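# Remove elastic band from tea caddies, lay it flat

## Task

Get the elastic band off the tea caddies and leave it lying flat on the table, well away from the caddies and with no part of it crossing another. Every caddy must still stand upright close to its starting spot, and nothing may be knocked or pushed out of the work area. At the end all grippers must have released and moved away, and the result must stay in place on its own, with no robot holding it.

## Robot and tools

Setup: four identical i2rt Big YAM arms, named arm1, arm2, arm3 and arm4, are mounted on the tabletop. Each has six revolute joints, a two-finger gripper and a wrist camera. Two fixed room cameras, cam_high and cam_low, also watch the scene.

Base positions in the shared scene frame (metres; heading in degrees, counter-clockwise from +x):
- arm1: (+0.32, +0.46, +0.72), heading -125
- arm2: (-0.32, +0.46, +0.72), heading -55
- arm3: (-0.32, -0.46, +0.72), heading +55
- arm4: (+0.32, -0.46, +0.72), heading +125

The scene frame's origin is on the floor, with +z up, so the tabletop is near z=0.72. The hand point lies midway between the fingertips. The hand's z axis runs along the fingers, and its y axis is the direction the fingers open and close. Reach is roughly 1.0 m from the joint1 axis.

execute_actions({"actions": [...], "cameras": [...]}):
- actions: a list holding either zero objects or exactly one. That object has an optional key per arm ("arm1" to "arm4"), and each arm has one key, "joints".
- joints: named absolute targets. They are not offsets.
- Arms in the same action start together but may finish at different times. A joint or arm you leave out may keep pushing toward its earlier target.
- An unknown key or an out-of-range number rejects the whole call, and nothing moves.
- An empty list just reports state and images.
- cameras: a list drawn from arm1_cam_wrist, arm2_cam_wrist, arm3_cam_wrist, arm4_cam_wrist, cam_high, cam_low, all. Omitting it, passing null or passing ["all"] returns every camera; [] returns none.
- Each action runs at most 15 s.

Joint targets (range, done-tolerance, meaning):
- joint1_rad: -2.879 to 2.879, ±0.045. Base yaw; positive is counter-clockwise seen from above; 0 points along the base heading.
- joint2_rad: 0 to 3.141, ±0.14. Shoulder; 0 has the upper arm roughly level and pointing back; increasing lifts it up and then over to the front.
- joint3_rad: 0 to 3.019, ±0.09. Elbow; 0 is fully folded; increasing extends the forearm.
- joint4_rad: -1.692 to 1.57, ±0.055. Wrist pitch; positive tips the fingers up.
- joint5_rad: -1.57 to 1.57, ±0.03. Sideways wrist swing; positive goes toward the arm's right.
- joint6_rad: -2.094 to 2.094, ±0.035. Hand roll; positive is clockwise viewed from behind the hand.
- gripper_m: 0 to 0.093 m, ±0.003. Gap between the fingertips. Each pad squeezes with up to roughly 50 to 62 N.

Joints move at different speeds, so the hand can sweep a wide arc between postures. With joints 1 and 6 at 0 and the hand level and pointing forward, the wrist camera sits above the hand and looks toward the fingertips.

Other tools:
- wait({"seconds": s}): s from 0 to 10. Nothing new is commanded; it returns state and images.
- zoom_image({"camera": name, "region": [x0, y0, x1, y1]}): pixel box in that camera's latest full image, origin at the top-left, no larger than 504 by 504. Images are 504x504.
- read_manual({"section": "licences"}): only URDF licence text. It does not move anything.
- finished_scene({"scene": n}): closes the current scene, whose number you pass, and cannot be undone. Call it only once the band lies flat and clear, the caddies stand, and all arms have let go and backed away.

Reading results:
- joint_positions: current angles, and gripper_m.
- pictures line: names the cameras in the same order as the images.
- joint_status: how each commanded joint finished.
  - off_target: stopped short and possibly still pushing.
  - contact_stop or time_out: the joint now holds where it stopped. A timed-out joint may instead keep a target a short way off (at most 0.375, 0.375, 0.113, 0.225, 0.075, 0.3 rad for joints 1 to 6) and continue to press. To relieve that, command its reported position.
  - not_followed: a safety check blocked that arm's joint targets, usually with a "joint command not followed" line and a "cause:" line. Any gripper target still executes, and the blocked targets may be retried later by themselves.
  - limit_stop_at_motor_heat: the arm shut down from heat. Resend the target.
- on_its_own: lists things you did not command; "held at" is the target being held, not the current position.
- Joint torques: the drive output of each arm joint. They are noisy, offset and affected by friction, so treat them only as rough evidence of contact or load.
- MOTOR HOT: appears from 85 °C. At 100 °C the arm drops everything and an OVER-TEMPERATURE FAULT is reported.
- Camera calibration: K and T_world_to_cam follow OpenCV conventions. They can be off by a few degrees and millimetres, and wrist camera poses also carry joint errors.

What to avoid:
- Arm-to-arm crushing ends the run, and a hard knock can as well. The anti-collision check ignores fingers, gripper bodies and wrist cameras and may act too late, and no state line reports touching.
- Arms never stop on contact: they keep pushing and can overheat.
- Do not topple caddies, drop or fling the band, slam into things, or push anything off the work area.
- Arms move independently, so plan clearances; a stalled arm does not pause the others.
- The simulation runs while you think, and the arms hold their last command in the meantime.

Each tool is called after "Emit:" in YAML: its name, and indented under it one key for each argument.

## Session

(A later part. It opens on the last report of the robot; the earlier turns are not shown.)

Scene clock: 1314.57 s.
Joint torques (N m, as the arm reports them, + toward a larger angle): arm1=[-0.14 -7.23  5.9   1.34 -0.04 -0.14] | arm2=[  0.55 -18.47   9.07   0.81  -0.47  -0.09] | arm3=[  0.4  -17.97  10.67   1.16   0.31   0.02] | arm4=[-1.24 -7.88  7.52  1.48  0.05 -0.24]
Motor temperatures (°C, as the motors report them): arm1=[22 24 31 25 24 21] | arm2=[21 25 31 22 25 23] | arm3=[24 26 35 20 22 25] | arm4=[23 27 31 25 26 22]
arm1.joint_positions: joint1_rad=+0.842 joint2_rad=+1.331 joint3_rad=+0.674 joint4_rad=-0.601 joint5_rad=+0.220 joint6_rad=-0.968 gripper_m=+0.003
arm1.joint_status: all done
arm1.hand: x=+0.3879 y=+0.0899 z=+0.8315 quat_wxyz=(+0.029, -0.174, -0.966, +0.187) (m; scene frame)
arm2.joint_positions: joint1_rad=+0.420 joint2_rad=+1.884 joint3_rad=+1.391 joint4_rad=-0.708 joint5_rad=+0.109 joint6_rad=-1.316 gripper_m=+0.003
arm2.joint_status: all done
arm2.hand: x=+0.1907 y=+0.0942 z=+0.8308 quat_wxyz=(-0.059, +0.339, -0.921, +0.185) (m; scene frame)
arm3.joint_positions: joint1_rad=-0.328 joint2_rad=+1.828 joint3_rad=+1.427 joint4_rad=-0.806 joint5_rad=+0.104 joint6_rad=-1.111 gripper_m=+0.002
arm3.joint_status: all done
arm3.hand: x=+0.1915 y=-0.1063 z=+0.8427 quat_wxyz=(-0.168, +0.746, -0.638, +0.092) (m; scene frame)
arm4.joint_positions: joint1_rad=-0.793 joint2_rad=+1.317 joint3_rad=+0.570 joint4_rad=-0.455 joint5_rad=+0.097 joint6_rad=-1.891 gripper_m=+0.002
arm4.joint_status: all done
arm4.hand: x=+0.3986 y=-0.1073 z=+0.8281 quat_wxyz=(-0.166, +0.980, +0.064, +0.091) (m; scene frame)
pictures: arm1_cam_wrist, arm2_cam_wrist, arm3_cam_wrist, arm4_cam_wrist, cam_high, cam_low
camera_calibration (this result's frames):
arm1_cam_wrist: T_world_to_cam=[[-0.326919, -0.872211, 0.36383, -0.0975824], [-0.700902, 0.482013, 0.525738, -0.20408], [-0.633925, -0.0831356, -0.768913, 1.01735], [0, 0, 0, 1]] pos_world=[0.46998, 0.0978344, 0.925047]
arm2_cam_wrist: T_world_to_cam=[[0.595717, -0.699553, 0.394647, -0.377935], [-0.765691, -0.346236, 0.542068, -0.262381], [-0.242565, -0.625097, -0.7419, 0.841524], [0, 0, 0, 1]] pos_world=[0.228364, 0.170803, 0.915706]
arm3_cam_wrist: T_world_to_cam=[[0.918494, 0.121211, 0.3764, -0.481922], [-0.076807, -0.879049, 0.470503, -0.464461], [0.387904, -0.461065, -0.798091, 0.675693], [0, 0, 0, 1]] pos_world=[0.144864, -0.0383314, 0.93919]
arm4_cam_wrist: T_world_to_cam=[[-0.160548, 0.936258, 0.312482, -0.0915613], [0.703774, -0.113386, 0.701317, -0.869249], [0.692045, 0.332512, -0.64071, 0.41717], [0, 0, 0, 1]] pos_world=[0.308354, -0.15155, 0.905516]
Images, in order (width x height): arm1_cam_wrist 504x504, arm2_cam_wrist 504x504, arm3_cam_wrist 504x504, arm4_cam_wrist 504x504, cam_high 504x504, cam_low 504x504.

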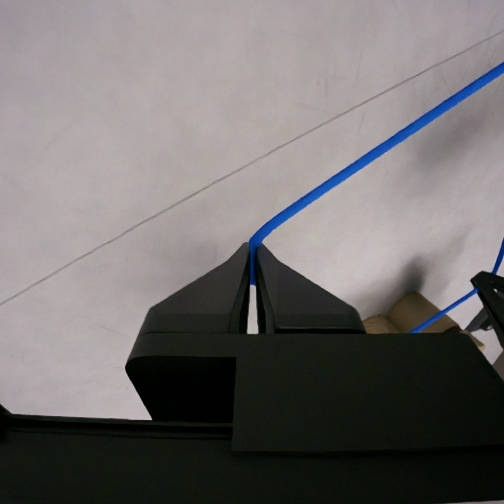

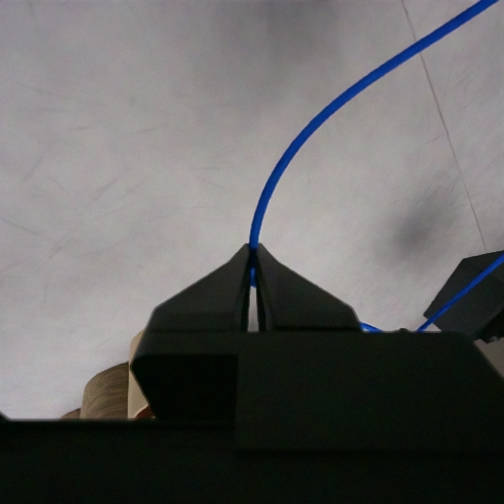

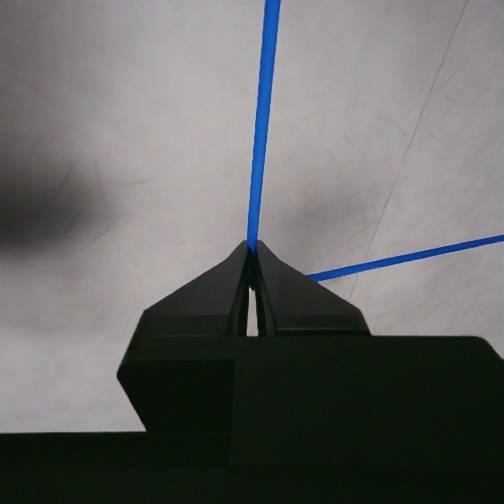

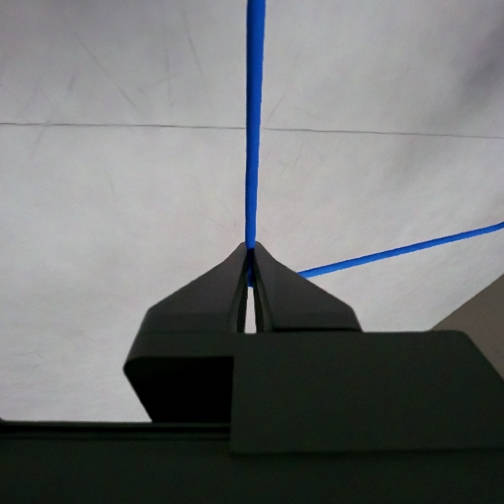

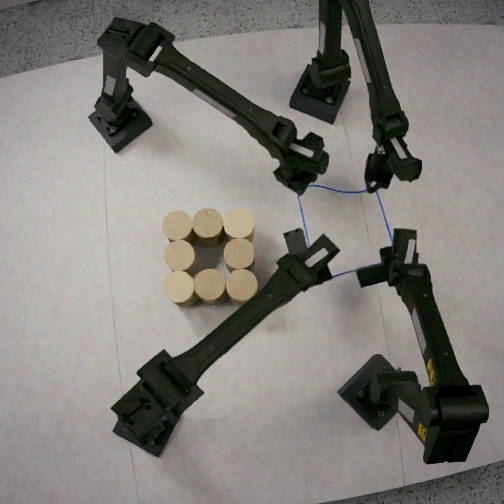

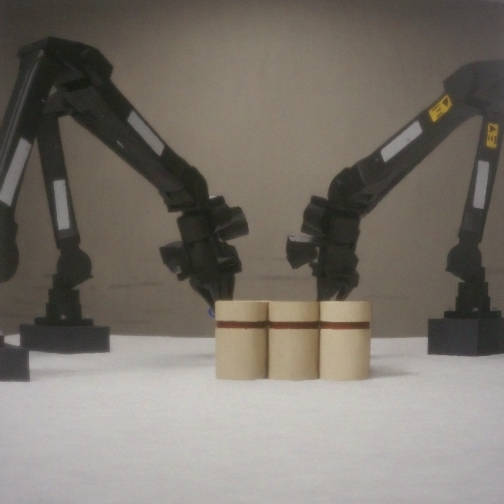

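Emit:
zoom_image:
  camera: "cam_high"
  region: [260, 140, 440, 320]

Region (260, 140, 440, 320) of cam_high's 504x504 image, scaled by 2.800, with more detail than that image has.

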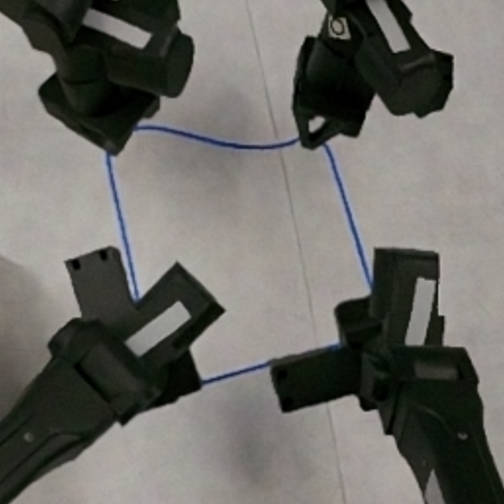

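Emit:
zoom_image:
  camera: "cam_low"
  region: [170, 250, 290, 370]

Region (170, 250, 290, 370) of cam_low's 504x504 image, scaled by 4.200, with more detail than that image has.

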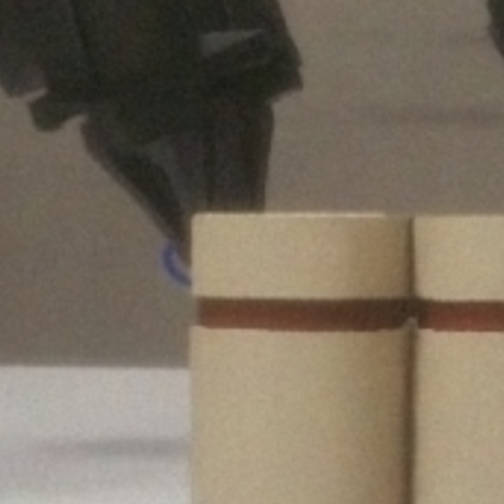

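Emit:
zoom_image:
  camera: "cam_low"
  region: [270, 200, 390, 320]

Region (270, 200, 390, 320) of cam_low's 504x504 image, scaled by 4.200, with more detail than that image has.

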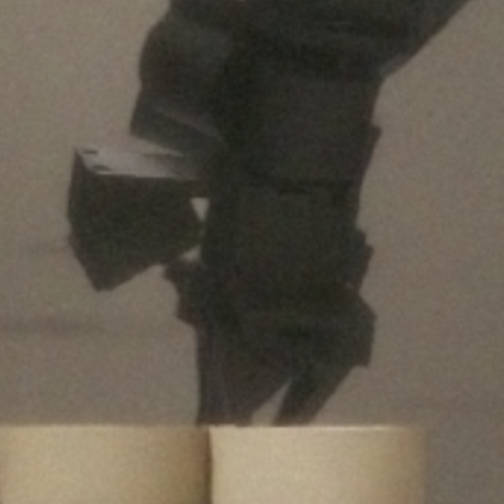

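Emit:
execute_actions:
  actions:
    - {"arm1":{"joints":{"joint2_rad":1.531,"joint3_rad":0.579,"joint4_rad":-0.294}},"arm2":{"joints":{"joint2_rad":1.991,"joint3_rad":1.317,"joint4_rad":-0.512}},"arm3":{"joints":{"joint1_rad":-0.293,"joint2_rad":1.958,"joint3_rad":1.40,"joint4_rad":-0.632}},"arm4":{"joints":{"joint2_rad":1.564,"joint3_rad":0.485,"joint4_rad":-0.099,"joint5_rad":0.03}}}

Scene clock: 1377.87 s.
Joint torques (N m, as the arm reports them, + toward a larger angle): arm1=[-0.08 -9.02  4.2   1.47 -0.05 -0.14] | arm2=[  0.54 -18.4    7.42   1.38  -0.06  -0.12] | arm3=[  1.04 -18.03   8.52   1.72   0.27  -0.01] | arm4=[-0.97 -8.41  4.79  1.54 -0.05 -0.19]
Motor temperatures (°C, as the motors report them): arm1=[22 24 30 25 23 21] | arm2=[21 27 32 23 24 23] | arm3=[24 28 35 20 22 25] | arm4=[23 28 29 25 25 22]
arm1.joint_positions: joint1_rad=+0.842 joint2_rad=+1.539 joint3_rad=+0.589 joint4_rad=-0.307 joint5_rad=+0.220 joint6_rad=-0.969 gripper_m=+0.003
arm1.joint_status: all done
arm1.hand: x=+0.3883 y=+0.0897 z=+0.7509 quat_wxyz=(+0.029, -0.173, -0.966, +0.188) (m; scene frame)
arm2.joint_positions: joint1_rad=+0.420 joint2_rad=+1.987 joint3_rad=+1.310 joint4_rad=-0.530 joint5_rad=+0.100 joint6_rad=-1.316 gripper_m=+0.003
arm2.joint_status: all done
arm2.hand: x=+0.1860 y=+0.0981 z=+0.7509 quat_wxyz=(-0.061, +0.340, -0.921, +0.180) (m; scene frame)
arm3.joint_positions: joint1_rad=-0.297 joint2_rad=+1.956 joint3_rad=+1.393 joint4_rad=-0.648 joint5_rad=+0.105 joint6_rad=-1.111 gripper_m=+0.002
arm3.joint_status: all done
arm3.hand: x=+0.1918 y=-0.0817 z=+0.7642 quat_wxyz=(-0.167, +0.756, -0.627, +0.090) (m; scene frame)
arm4.joint_positions: joint1_rad=-0.793 joint2_rad=+1.570 joint3_rad=+0.493 joint4_rad=-0.111 joint5_rad=+0.029 joint6_rad=-1.893 gripper_m=+0.002
arm4.joint_status: all done
arm4.hand: x=+0.3874 y=-0.1041 z=+0.7471 quat_wxyz=(-0.181, +0.979, +0.071, +0.061) (m; scene frame)
pictures: arm1_cam_wrist, arm2_cam_wrist, arm3_cam_wrist, arm4_cam_wrist, cam_high, cam_low
camera_calibration (this result's frames):
arm1_cam_wrist: T_world_to_cam=[[-0.325925, -0.87234, 0.364411, -0.069123], [-0.701312, 0.481583, 0.525585, -0.161033], [-0.633983, -0.0842641, -0.768743, 0.955595], [0, 0, 0, 1]] pos_world=[0.470368, 0.0977741, 0.844432]
arm2_cam_wrist: T_world_to_cam=[[0.598093, -0.701697, 0.387176, -0.335464], [-0.764323, -0.354127, 0.538892, -0.218439], [-0.24103, -0.618235, -0.748124, 0.787305], [0, 0, 0, 1]] pos_world=[0.223445, 0.17399, 0.8366]
arm3_cam_wrist: T_world_to_cam=[[0.91506, 0.150334, 0.374254, -0.450919], [-0.049109, -0.879499, 0.47336, -0.413444], [0.400318, -0.451532, -0.797411, 0.622138], [0, 0, 0, 1]] pos_world=[0.143261, -0.0149201, 0.860566]
arm4_cam_wrist: T_world_to_cam=[[-0.166713, 0.923594, 0.345227, -0.0944786], [0.747019, -0.110215, 0.655603, -0.786466], [0.64356, 0.367189, -0.671568, 0.4174], [0, 0, 0, 1]] pos_world=[0.303132, -0.152685, 0.828538]
Images, in order (width x height): arm1_cam_wrist 504x504, arm2_cam_wrist 504x504, arm3_cam_wrist 504x504, arm4_cam_wrist 504x504, cam_high 504x504, cam_low 504x504.

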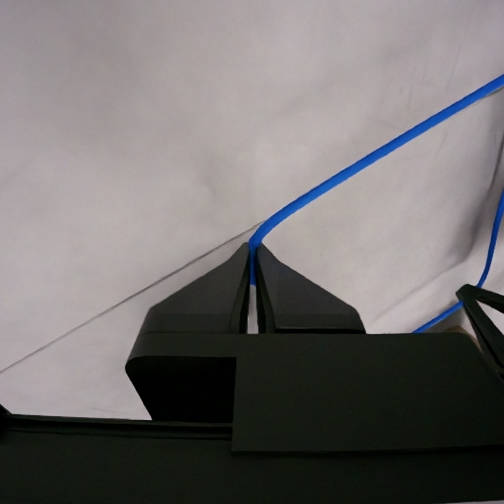

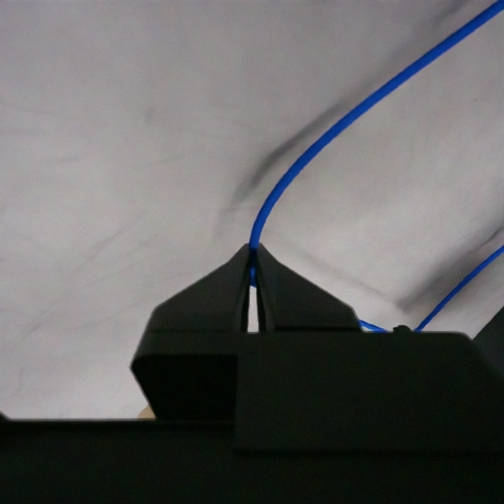

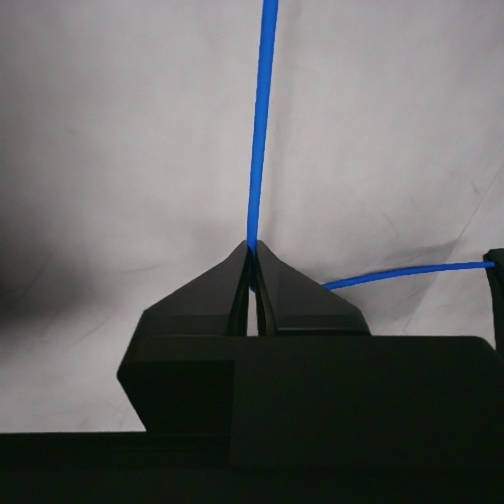

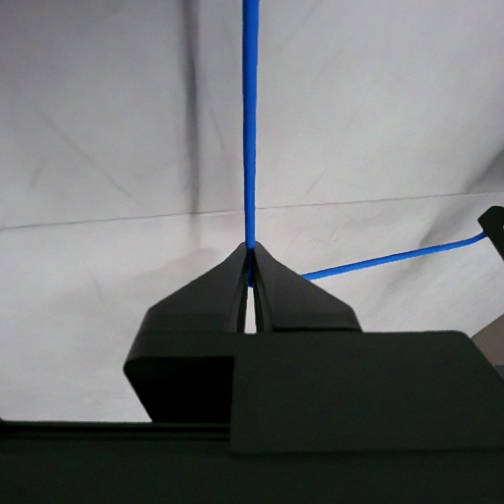

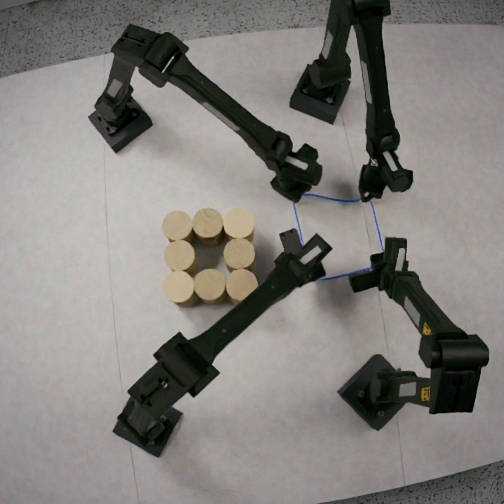

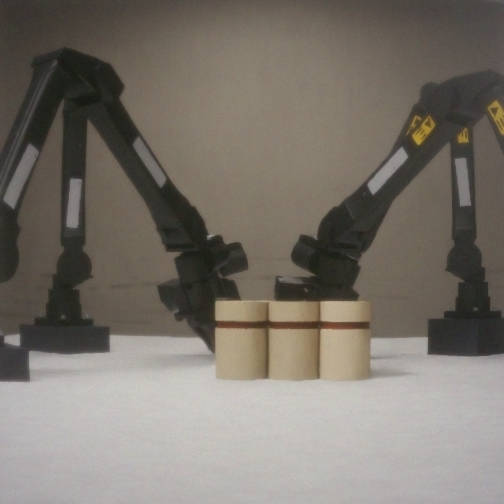

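Emit:
zoom_image:
  camera: "arm3_cam_wrist"
  region: [324, 160, 504, 340]

Emit:
zoom_image:
  camera: "cam_low"
  region: [160, 290, 250, 380]

Region (324, 160, 504, 340) of arm3_cam_wrist's 504x504 image, scaled by 2.800, with more detail than that image has.

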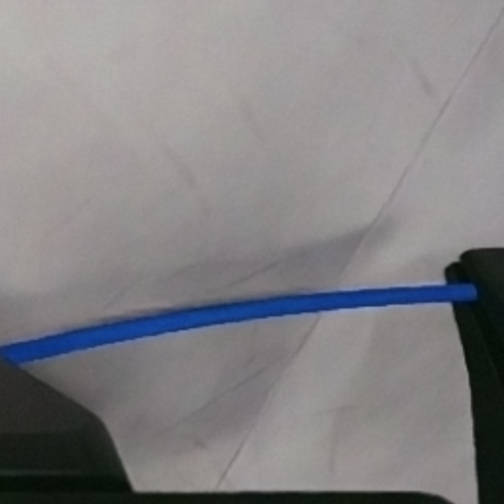

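Region (160, 290, 250, 380) of cam_low's 504x504 image, scaled by 5.600, with more detail than that image has.

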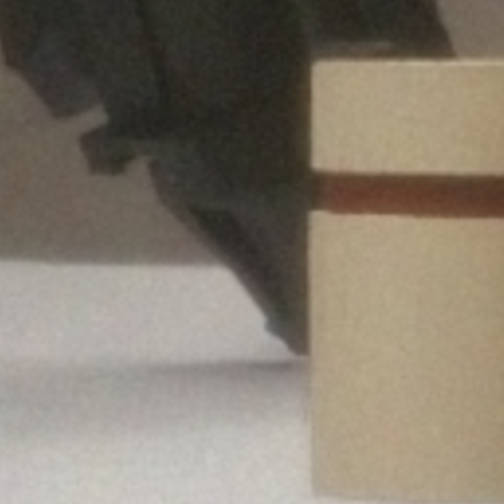

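Emit:
execute_actions:
  actions:
    - {"arm1":{"joints":{"joint2_rad":1.588,"joint4_rad":-0.264}},"arm2":{"joints":{"joint2_rad":2.018}},"arm3":{"joints":{"joint2_rad":1.984}},"arm4":{"joints":{"joint2_rad":1.614,"joint4_rad":-0.068}}}

Scene clock: 1417.90 s.
Joint torques (N m, as the arm reports them, + toward a larger angle): arm1=[-0.16 -8.6   4.02  1.4  -0.04 -0.14] | arm2=[  0.51 -16.03   7.5    1.36  -0.09  -0.11] | arm3=[  0.95 -16.07   8.51   1.74   0.24   0.01] | arm4=[-1.23 -8.16  4.46  1.46 -0.06 -0.2 ]
Motor temperatures (°C, as the motors report them): arm1=[22 24 29 25 23 21] | arm2=[21 28 31 23 24 23] | arm3=[24 28 33 21 22 25] | arm4=[23 28 28 25 25 22]
arm1.joint_positions: joint1_rad=+0.842 joint2_rad=+1.587 joint3_rad=+0.587 joint4_rad=-0.277 joint5_rad=+0.220 joint6_rad=-0.969 gripper_m=+0.003
arm1.joint_status: all done
arm1.hand: x=+0.3878 y=+0.0915 z=+0.7358 quat_wxyz=(+0.033, -0.172, -0.968, +0.179) (m; scene frame)
arm2.joint_positions: joint1_rad=+0.420 joint2_rad=+1.987 joint3_rad=+1.310 joint4_rad=-0.530 joint5_rad=+0.100 joint6_rad=-1.316 gripper_m=+0.003
arm2.joint_status: all done
arm2.hand: x=+0.1860 y=+0.0981 z=+0.7509 quat_wxyz=(-0.061, +0.340, -0.921, +0.180) (m; scene frame)
arm3.joint_positions: joint1_rad=-0.297 joint2_rad=+1.956 joint3_rad=+1.393 joint4_rad=-0.648 joint5_rad=+0.105 joint6_rad=-1.111 gripper_m=+0.002
arm3.joint_status: all done
arm3.hand: x=+0.1918 y=-0.0817 z=+0.7642 quat_wxyz=(-0.167, +0.756, -0.627, +0.090) (m; scene frame)
arm4.joint_positions: joint1_rad=-0.793 joint2_rad=+1.612 joint3_rad=+0.493 joint4_rad=-0.079 joint5_rad=+0.029 joint6_rad=-1.893 gripper_m=+0.002
arm4.joint_status: all done
arm4.hand: x=+0.3873 y=-0.1047 z=+0.7356 quat_wxyz=(-0.176, +0.980, +0.071, +0.060) (m; scene frame)
pictures: arm1_cam_wrist, arm2_cam_wrist, arm3_cam_wrist, arm4_cam_wrist, cam_high, cam_low
camera_calibration (this result's frames):
arm1_cam_wrist: T_world_to_cam=[[-0.323999, -0.878779, 0.350389, -0.0520596], [-0.698572, 0.471989, 0.537795, -0.163447], [-0.637982, -0.0705277, -0.766814, 0.942727], [0, 0, 0, 1]] pos_world=[0.470397, 0.0978845, 0.829038]
arm2_cam_wrist: T_world_to_cam=[[0.598093, -0.701697, 0.387176, -0.335464], [-0.764323, -0.354127, 0.538892, -0.218439], [-0.24103, -0.618235, -0.748124, 0.787305], [0, 0, 0, 1]] pos_world=[0.223445, 0.17399, 0.8366]
arm3_cam_wrist: T_world_to_cam=[[0.91506, 0.150334, 0.374254, -0.450919], [-0.049109, -0.879499, 0.47336, -0.413444], [0.400318, -0.451532, -0.797411, 0.622138], [0, 0, 0, 1]] pos_world=[0.143261, -0.0149201, 0.860566]
arm4_cam_wrist: T_world_to_cam=[[-0.166121, 0.926927, 0.336468, -0.083344], [0.748131, -0.103821, 0.655379, -0.778546], [0.64242, 0.360594, -0.676216, 0.413188], [0, 0, 0, 1]] pos_world=[0.303169, -0.152569, 0.817689]
Images, in order (width x height): arm1_cam_wrist 504x504, arm2_cam_wrist 504x504, arm3_cam_wrist 504x504, arm4_cam_wrist 504x504, cam_high 504x504, cam_low 504x504.

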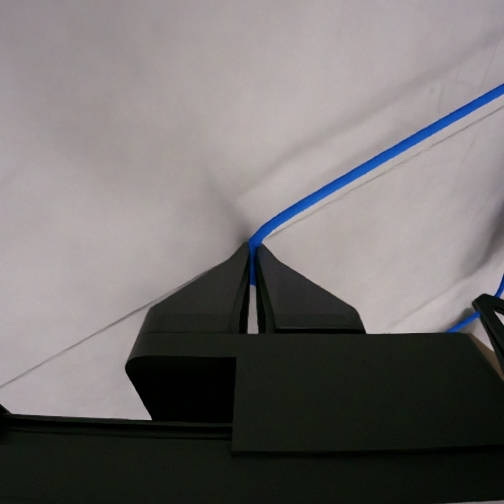

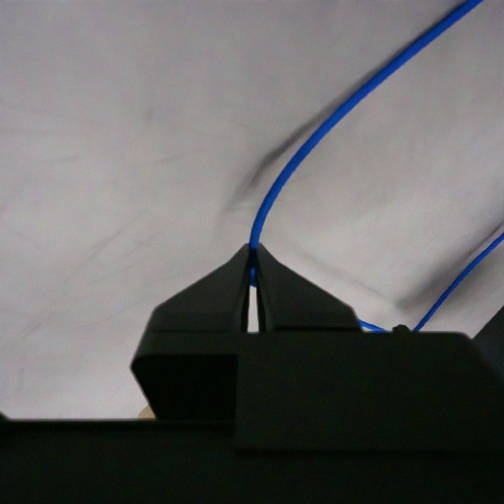

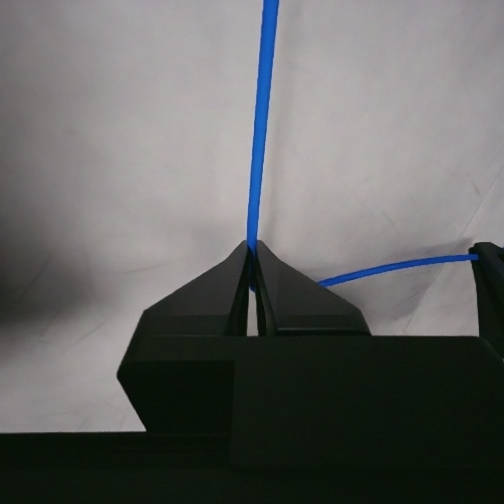

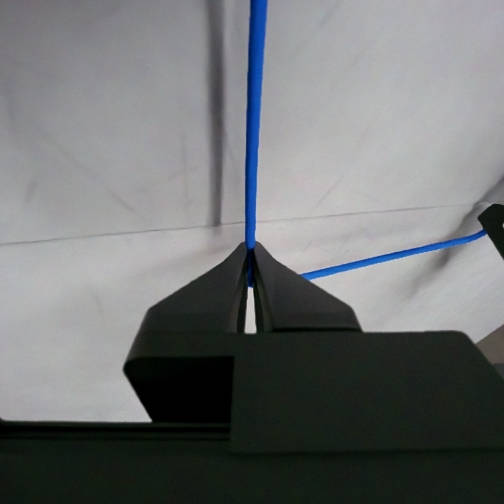

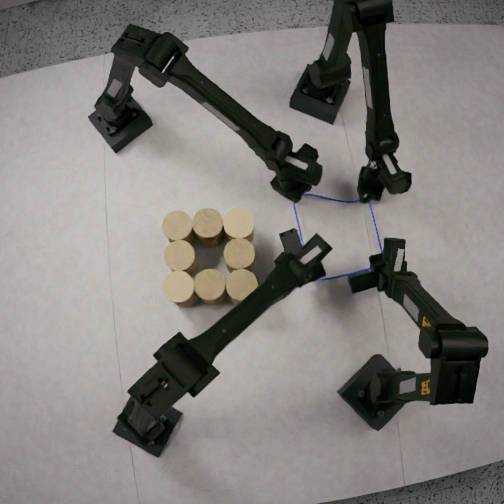

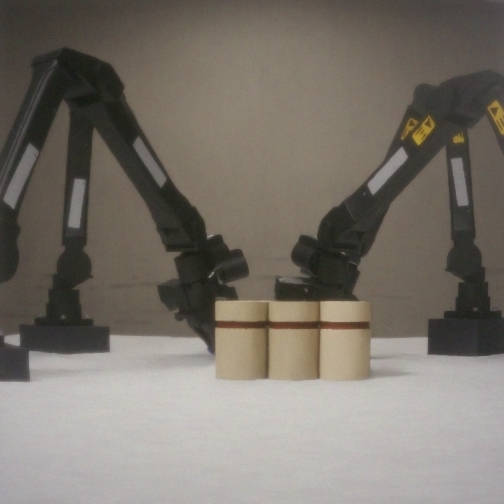

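Emit:
execute_actions:
  actions:
    - {"arm1":{"joints":{"joint2_rad":1.61}},"arm2":{"joints":{"joint2_rad":2.03}},"arm3":{"joints":{"joint2_rad":1.996}},"arm4":{"joints":{"joint2_rad":1.638,"joint4_rad":-0.05}}}
  cameras: ["arm2_cam_wrist","arm3_cam_wrist","arm4_cam_wrist","cam_low"]

Scene clock: 1436.40 s.
Joint torques (N m, as the arm reports them, + toward a larger angle): arm1=[-0.21 -8.12  3.93  1.29 -0.04 -0.14] | arm2=[  0.81 -16.15   7.2    1.25  -0.11  -0.14] | arm3=[  1.2  -16.37   8.27   1.63   0.26  -0.01] | arm4=[-1.2  -8.11  4.19  1.52 -0.04 -0.18]
Motor temperatures (°C, as the motors report them): arm1=[22 24 29 25 23 21] | arm2=[21 28 31 23 24 23] | arm3=[24 28 33 21 22 25] | arm4=[23 28 27 25 24 22]
arm1.joint_positions: joint1_rad=+0.842 joint2_rad=+1.601 joint3_rad=+0.587 joint4_rad=-0.274 joint5_rad=+0.219 joint6_rad=-0.969 gripper_m=+0.003
arm1.joint_status: all done
arm1.hand: x=+0.3873 y=+0.0934 z=+0.7310 quat_wxyz=(+0.035, -0.172, -0.969, +0.174) (m; scene frame)
arm2.joint_positions: joint1_rad=+0.420 joint2_rad=+1.995 joint3_rad=+1.310 joint4_rad=-0.530 joint5_rad=+0.100 joint6_rad=-1.316 gripper_m=+0.003
arm2.joint_status: all done
arm2.hand: x=+0.1850 y=+0.0987 z=+0.7463 quat_wxyz=(-0.058, +0.341, -0.922, +0.177) (m; scene frame)
arm3.joint_positions: joint1_rad=-0.297 joint2_rad=+1.964 joint3_rad=+1.393 joint4_rad=-0.648 joint5_rad=+0.105 joint6_rad=-1.111 gripper_m=+0.002
arm3.joint_status: all done
arm3.hand: x=+0.1911 y=-0.0822 z=+0.7593 quat_wxyz=(-0.164, +0.756, -0.627, +0.089) (m; scene frame)
arm4.joint_positions: joint1_rad=-0.793 joint2_rad=+1.632 joint3_rad=+0.493 joint4_rad=-0.060 joint5_rad=+0.029 joint6_rad=-1.893 gripper_m=+0.002
arm4.joint_status: all done
arm4.hand: x=+0.3874 y=-0.1043 z=+0.7307 quat_wxyz=(-0.176, +0.980, +0.071, +0.060) (m; scene frame)
pictures: arm2_cam_wrist, arm3_cam_wrist, arm4_cam_wrist, cam_low
camera_calibration (this result's frames):
arm2_cam_wrist: T_world_to_cam=[[0.600464, -0.703381, 0.380391, -0.327894], [-0.760931, -0.356366, 0.542207, -0.219391], [-0.24582, -0.615027, -0.749209, 0.785396], [0, 0, 0, 1]] pos_world=[0.223013, 0.174222, 0.832109]
arm3_cam_wrist: T_world_to_cam=[[0.917395, 0.152181, 0.367732, -0.443733], [-0.0461007, -0.877146, 0.478005, -0.415503], [0.395298, -0.455472, -0.797674, 0.619079], [0, 0, 0, 1]] pos_world=[0.143203, -0.014956, 0.855611]
arm4_cam_wrist: T_world_to_cam=[[-0.166098, 0.927053, 0.336131, -0.0818693], [0.748174, -0.103575, 0.655369, -0.77533], [0.642376, 0.36034, -0.676393, 0.409759], [0, 0, 0, 1]] pos_world=[0.303264, -0.15206, 0.812804]
Images, in order (width x height): arm2_cam_wrist 504x504, arm3_cam_wrist 504x504, arm4_cam_wrist 504x504, cam_low 504x504.

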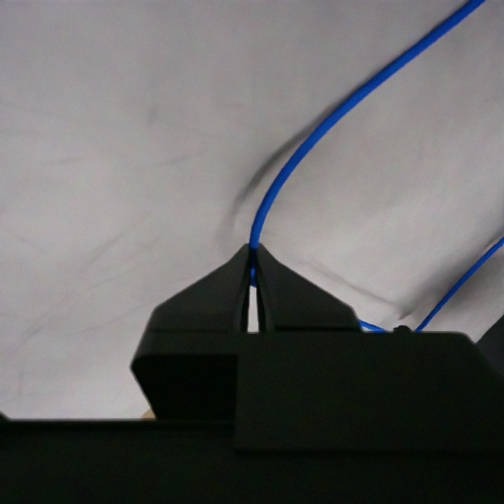

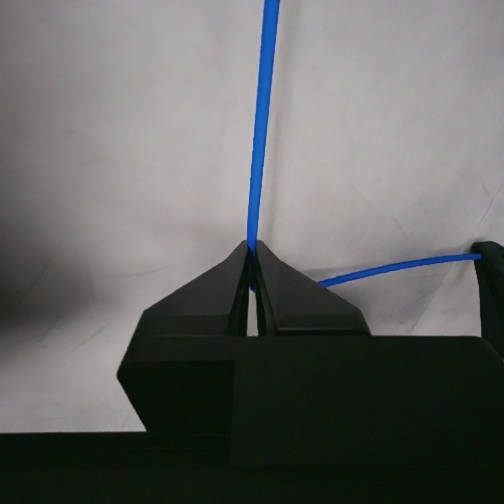

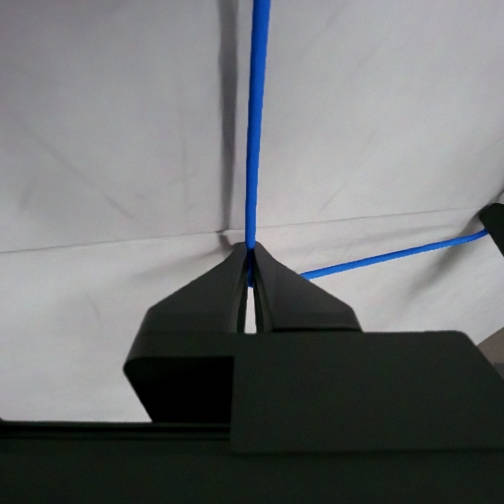

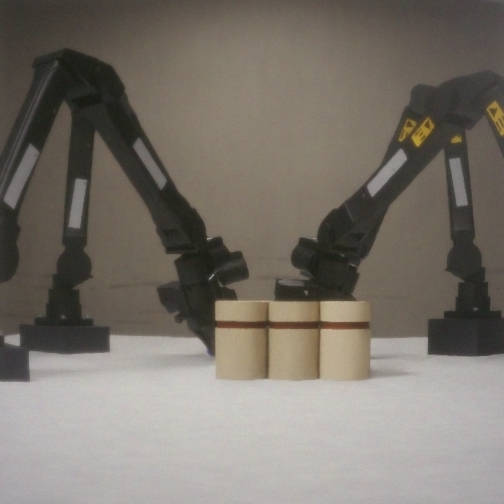

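Emit:
execute_actions:
  actions:
    - {"arm1":{"joints":{"gripper_m":0.032}},"arm2":{"joints":{"gripper_m":0.032}},"arm3":{"joints":{"gripper_m":0.032}},"arm4":{"joints":{"gripper_m":0.032}}}

Scene clock: 1445.73 s.
Joint torques (N m, as the arm reports them, + toward a larger angle): arm1=[-0.13 -7.46  4.04  0.79 -0.27 -0.12] | arm2=[  0.39 -16.01   7.34   1.34  -0.04  -0.13] | arm3=[  1.63 -15.9    8.6    1.68   0.25   0.  ] | arm4=[-1.28 -7.76  4.29  0.85 -0.01 -0.2 ]
Motor temperatures (°C, as the motors report them): arm1=[22 24 29 25 23 21] | arm2=[21 28 31 23 24 23] | arm3=[24 28 33 21 22 25] | arm4=[23 28 27 25 24 22]
arm1.joint_positions: joint1_rad=+0.842 joint2_rad=+1.591 joint3_rad=+0.587 joint4_rad=-0.261 joint5_rad=+0.225 joint6_rad=-0.971 gripper_m=+0.032
arm1.joint_status: all done
arm1.hand: x=+0.3877 y=+0.0885 z=+0.7356 quat_wxyz=(+0.033, -0.173, -0.967, +0.186) (m; scene frame)
arm2.joint_positions: joint1_rad=+0.420 joint2_rad=+1.995 joint3_rad=+1.310 joint4_rad=-0.530 joint5_rad=+0.100 joint6_rad=-1.316 gripper_m=+0.032
arm2.joint_status: all done
arm2.hand: x=+0.1851 y=+0.0988 z=+0.7463 quat_wxyz=(-0.059, +0.341, -0.922, +0.177) (m; scene frame)
arm3.joint_positions: joint1_rad=-0.297 joint2_rad=+1.964 joint3_rad=+1.393 joint4_rad=-0.648 joint5_rad=+0.105 joint6_rad=-1.111 gripper_m=+0.032
arm3.joint_status: all done
arm3.hand: x=+0.1912 y=-0.0823 z=+0.7593 quat_wxyz=(-0.164, +0.756, -0.627, +0.089) (m; scene frame)
arm4.joint_positions: joint1_rad=-0.793 joint2_rad=+1.626 joint3_rad=+0.493 joint4_rad=-0.045 joint5_rad=+0.027 joint6_rad=-1.893 gripper_m=+0.032
arm4.joint_status: all done
arm4.hand: x=+0.3880 y=-0.0997 z=+0.7340 quat_wxyz=(-0.186, +0.978, +0.071, +0.062) (m; scene frame)
pictures: arm1_cam_wrist, arm2_cam_wrist, arm3_cam_wrist, arm4_cam_wrist, cam_high, cam_low
camera_calibration (this result's frames):
arm1_cam_wrist: T_world_to_cam=[[-0.323382, -0.874282, 0.362015, -0.0638279], [-0.697033, 0.478824, 0.533735, -0.160206], [-0.639976, -0.0797358, -0.764246, 0.941939], [0, 0, 0, 1]] pos_world=[0.470509, 0.0960134, 0.828488]
arm2_cam_wrist: T_world_to_cam=[[0.600483, -0.703414, 0.380301, -0.32781], [-0.76099, -0.356629, 0.54195, -0.219111], [-0.245589, -0.614837, -0.749441, 0.785544], [0, 0, 0, 1]] pos_world=[0.223025, 0.174254, 0.832132]
arm3_cam_wrist: T_world_to_cam=[[0.917335, 0.152161, 0.367891, -0.443874], [-0.0463242, -0.877006, 0.478241, -0.415676], [0.395413, -0.455749, -0.797459, 0.618837], [0, 0, 0, 1]] pos_world=[0.143229, -0.0149753, 0.855588]
arm4_cam_wrist: T_world_to_cam=[[-0.167355, 0.920038, 0.354292, -0.100636], [0.74664, -0.116403, 0.654965, -0.777814], [0.643833, 0.37414, -0.667457, 0.404184], [0, 0, 0, 1]] pos_world=[0.303679, -0.149172, 0.814871]
Images, in order (width x height): arm1_cam_wrist 504x504, arm2_cam_wrist 504x504, arm3_cam_wrist 504x504, arm4_cam_wrist 504x504, cam_high 504x504, cam_low 504x504.

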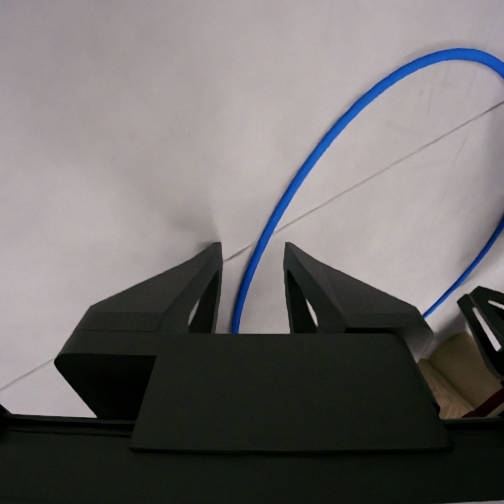

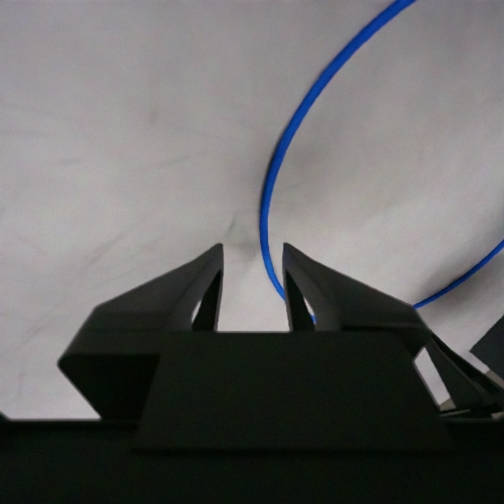

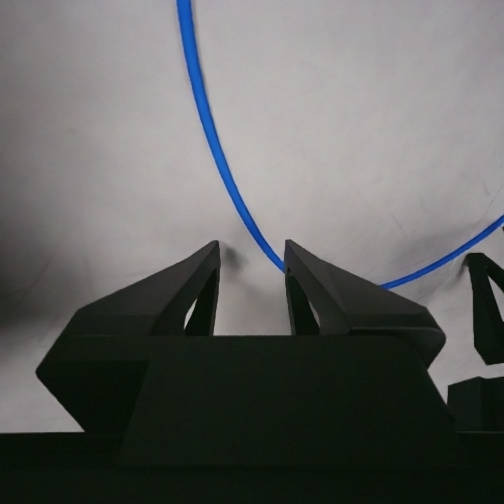

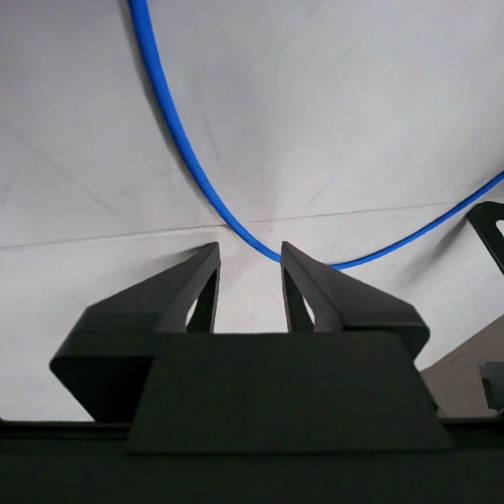

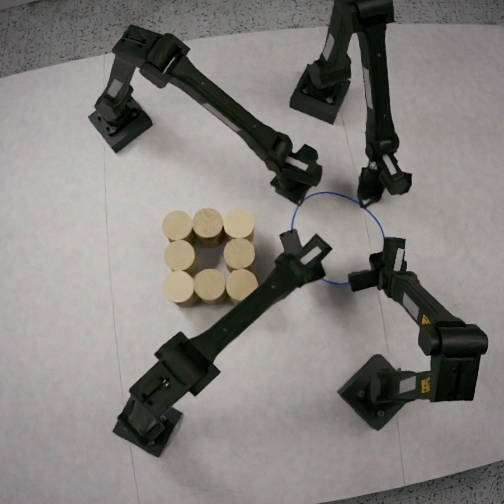

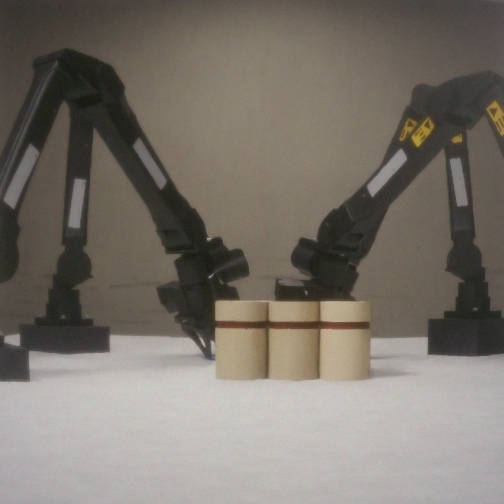

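Emit:
execute_actions:
  actions:
    - {"arm1":{"joints":{"joint2_rad":0.98,"joint4_rad":-0.82}},"arm2":{"joints":{"joint2_rad":1.4,"joint4_rad":-1.02}},"arm3":{"joints":{"joint2_rad":1.36,"joint4_rad":-1.14}},"arm4":{"joints":{"joint2_rad":1.0,"joint4_rad":-0.62}}}
  cameras: ["cam_high","cam_low","arm2_cam_wrist","arm3_cam_wrist"]

Scene clock: 1462.17 s.
Joint torques (N m, as the arm reports them, + toward a larger angle): arm1=[-0.14 -4.27  7.67  0.55 -0.02 -0.12] | arm2=[ 0.79 -9.96  9.79  0.26 -0.07 -0.12] | arm3=[ 1.36 -9.06 10.67  0.4   0.23 -0.02] | arm4=[-1.02 -4.73  9.25  0.8  -0.04 -0.19]
Motor temperatures (°C, as the motors report them): arm1=[22 24 29 25 23 21] | arm2=[21 28 31 23 23 23] | arm3=[24 28 33 21 22 25] | arm4=[23 27 27 25 24 22]
arm1.joint_positions: joint1_rad=+0.842 joint2_rad=+0.981 joint3_rad=+0.580 joint4_rad=-0.809 joint5_rad=+0.219 joint6_rad=-0.971 gripper_m=+0.032
arm1.joint_status: all done
arm1.hand: x=+0.3682 y=+0.1574 z=+0.8877 quat_wxyz=(+0.018, -0.174, -0.962, +0.208) (m; scene frame)
arm2.joint_positions: joint1_rad=+0.420 joint2_rad=+1.384 joint3_rad=+1.302 joint4_rad=-1.000 joint5_rad=+0.100 joint6_rad=-1.316 gripper_m=+0.032
arm2.joint_status: all done
arm2.hand: x=+0.0977 y=+0.1614 z=+1.0373 quat_wxyz=(-0.097, +0.333, -0.910, +0.229) (m; scene frame)
arm3.joint_positions: joint1_rad=-0.297 joint2_rad=+1.347 joint3_rad=+1.384 joint4_rad=-1.124 joint5_rad=+0.105 joint6_rad=-1.111 gripper_m=+0.032
arm3.joint_status: all done
arm3.hand: x=+0.0827 y=-0.1680 z=+1.0522 quat_wxyz=(-0.226, +0.743, -0.621, +0.103) (m; scene frame)
arm4.joint_positions: joint1_rad=-0.793 joint2_rad=+1.002 joint3_rad=+0.486 joint4_rad=-0.612 joint5_rad=+0.028 joint6_rad=-1.893 gripper_m=+0.032
arm4.joint_status: all done
arm4.hand: x=+0.3786 y=-0.1532 z=+0.8775 quat_wxyz=(-0.209, +0.973, +0.070, +0.068) (m; scene frame)
pictures: arm2_cam_wrist, arm3_cam_wrist, cam_high, cam_low
camera_calibration (this result's frames):
arm2_cam_wrist: T_world_to_cam=[[0.553207, -0.670109, 0.49489, -0.461618], [-0.816866, -0.31985, 0.480028, -0.357195], [-0.16338, -0.669813, -0.724332, 0.995415], [0, 0, 0, 1]] pos_world=[0.126221, 0.243159, 1.12092]
arm3_cam_wrist: T_world_to_cam=[[0.873843, 0.117807, 0.471719, -0.550482], [-0.0919401, -0.912661, 0.398243, -0.554037], [0.477436, -0.391372, -0.786691, 0.848927], [0, 0, 0, 1]] pos_world=[0.0247892, -0.108551, 1.14816]
Images, in order (width x height): arm2_cam_wrist 504x504, arm3_cam_wrist 504x504, cam_high 504x504, cam_low 504x504.

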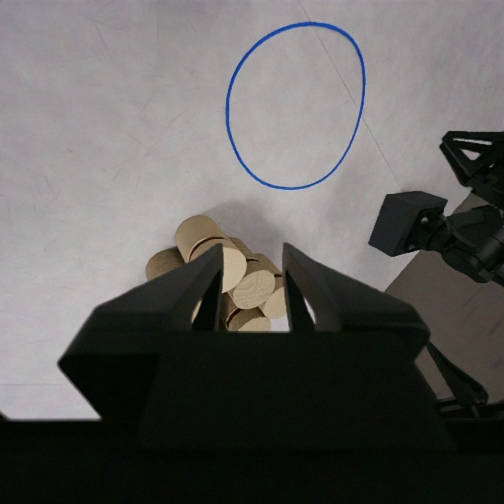

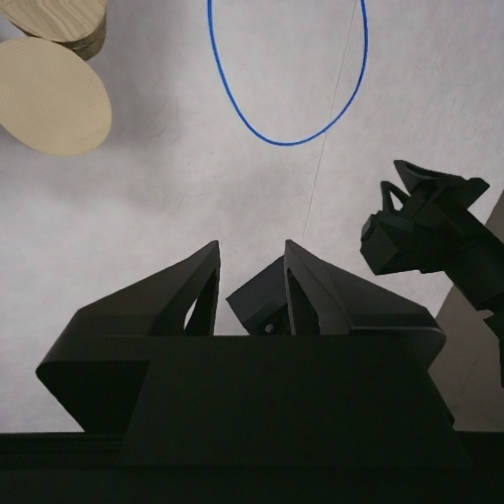

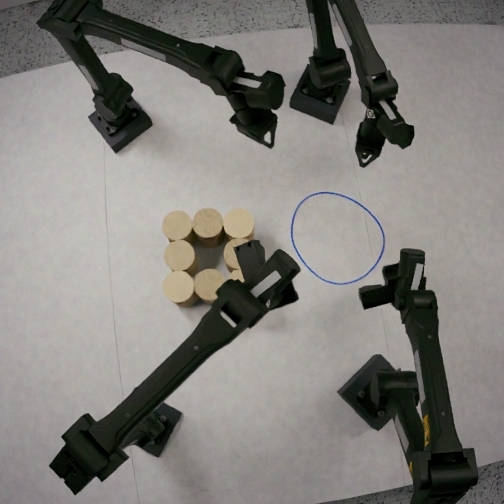

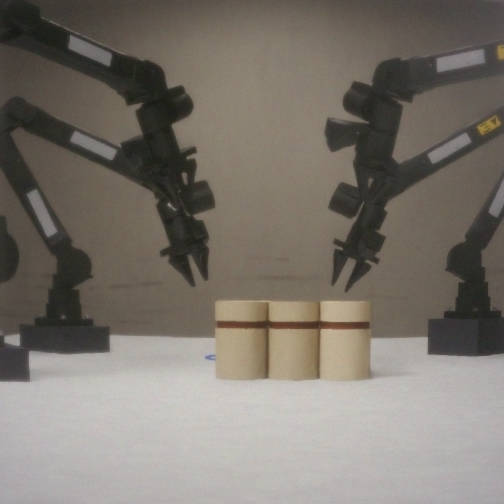

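Emit:
finished_scene:
  scene: 1

The scene is finished: the task was done.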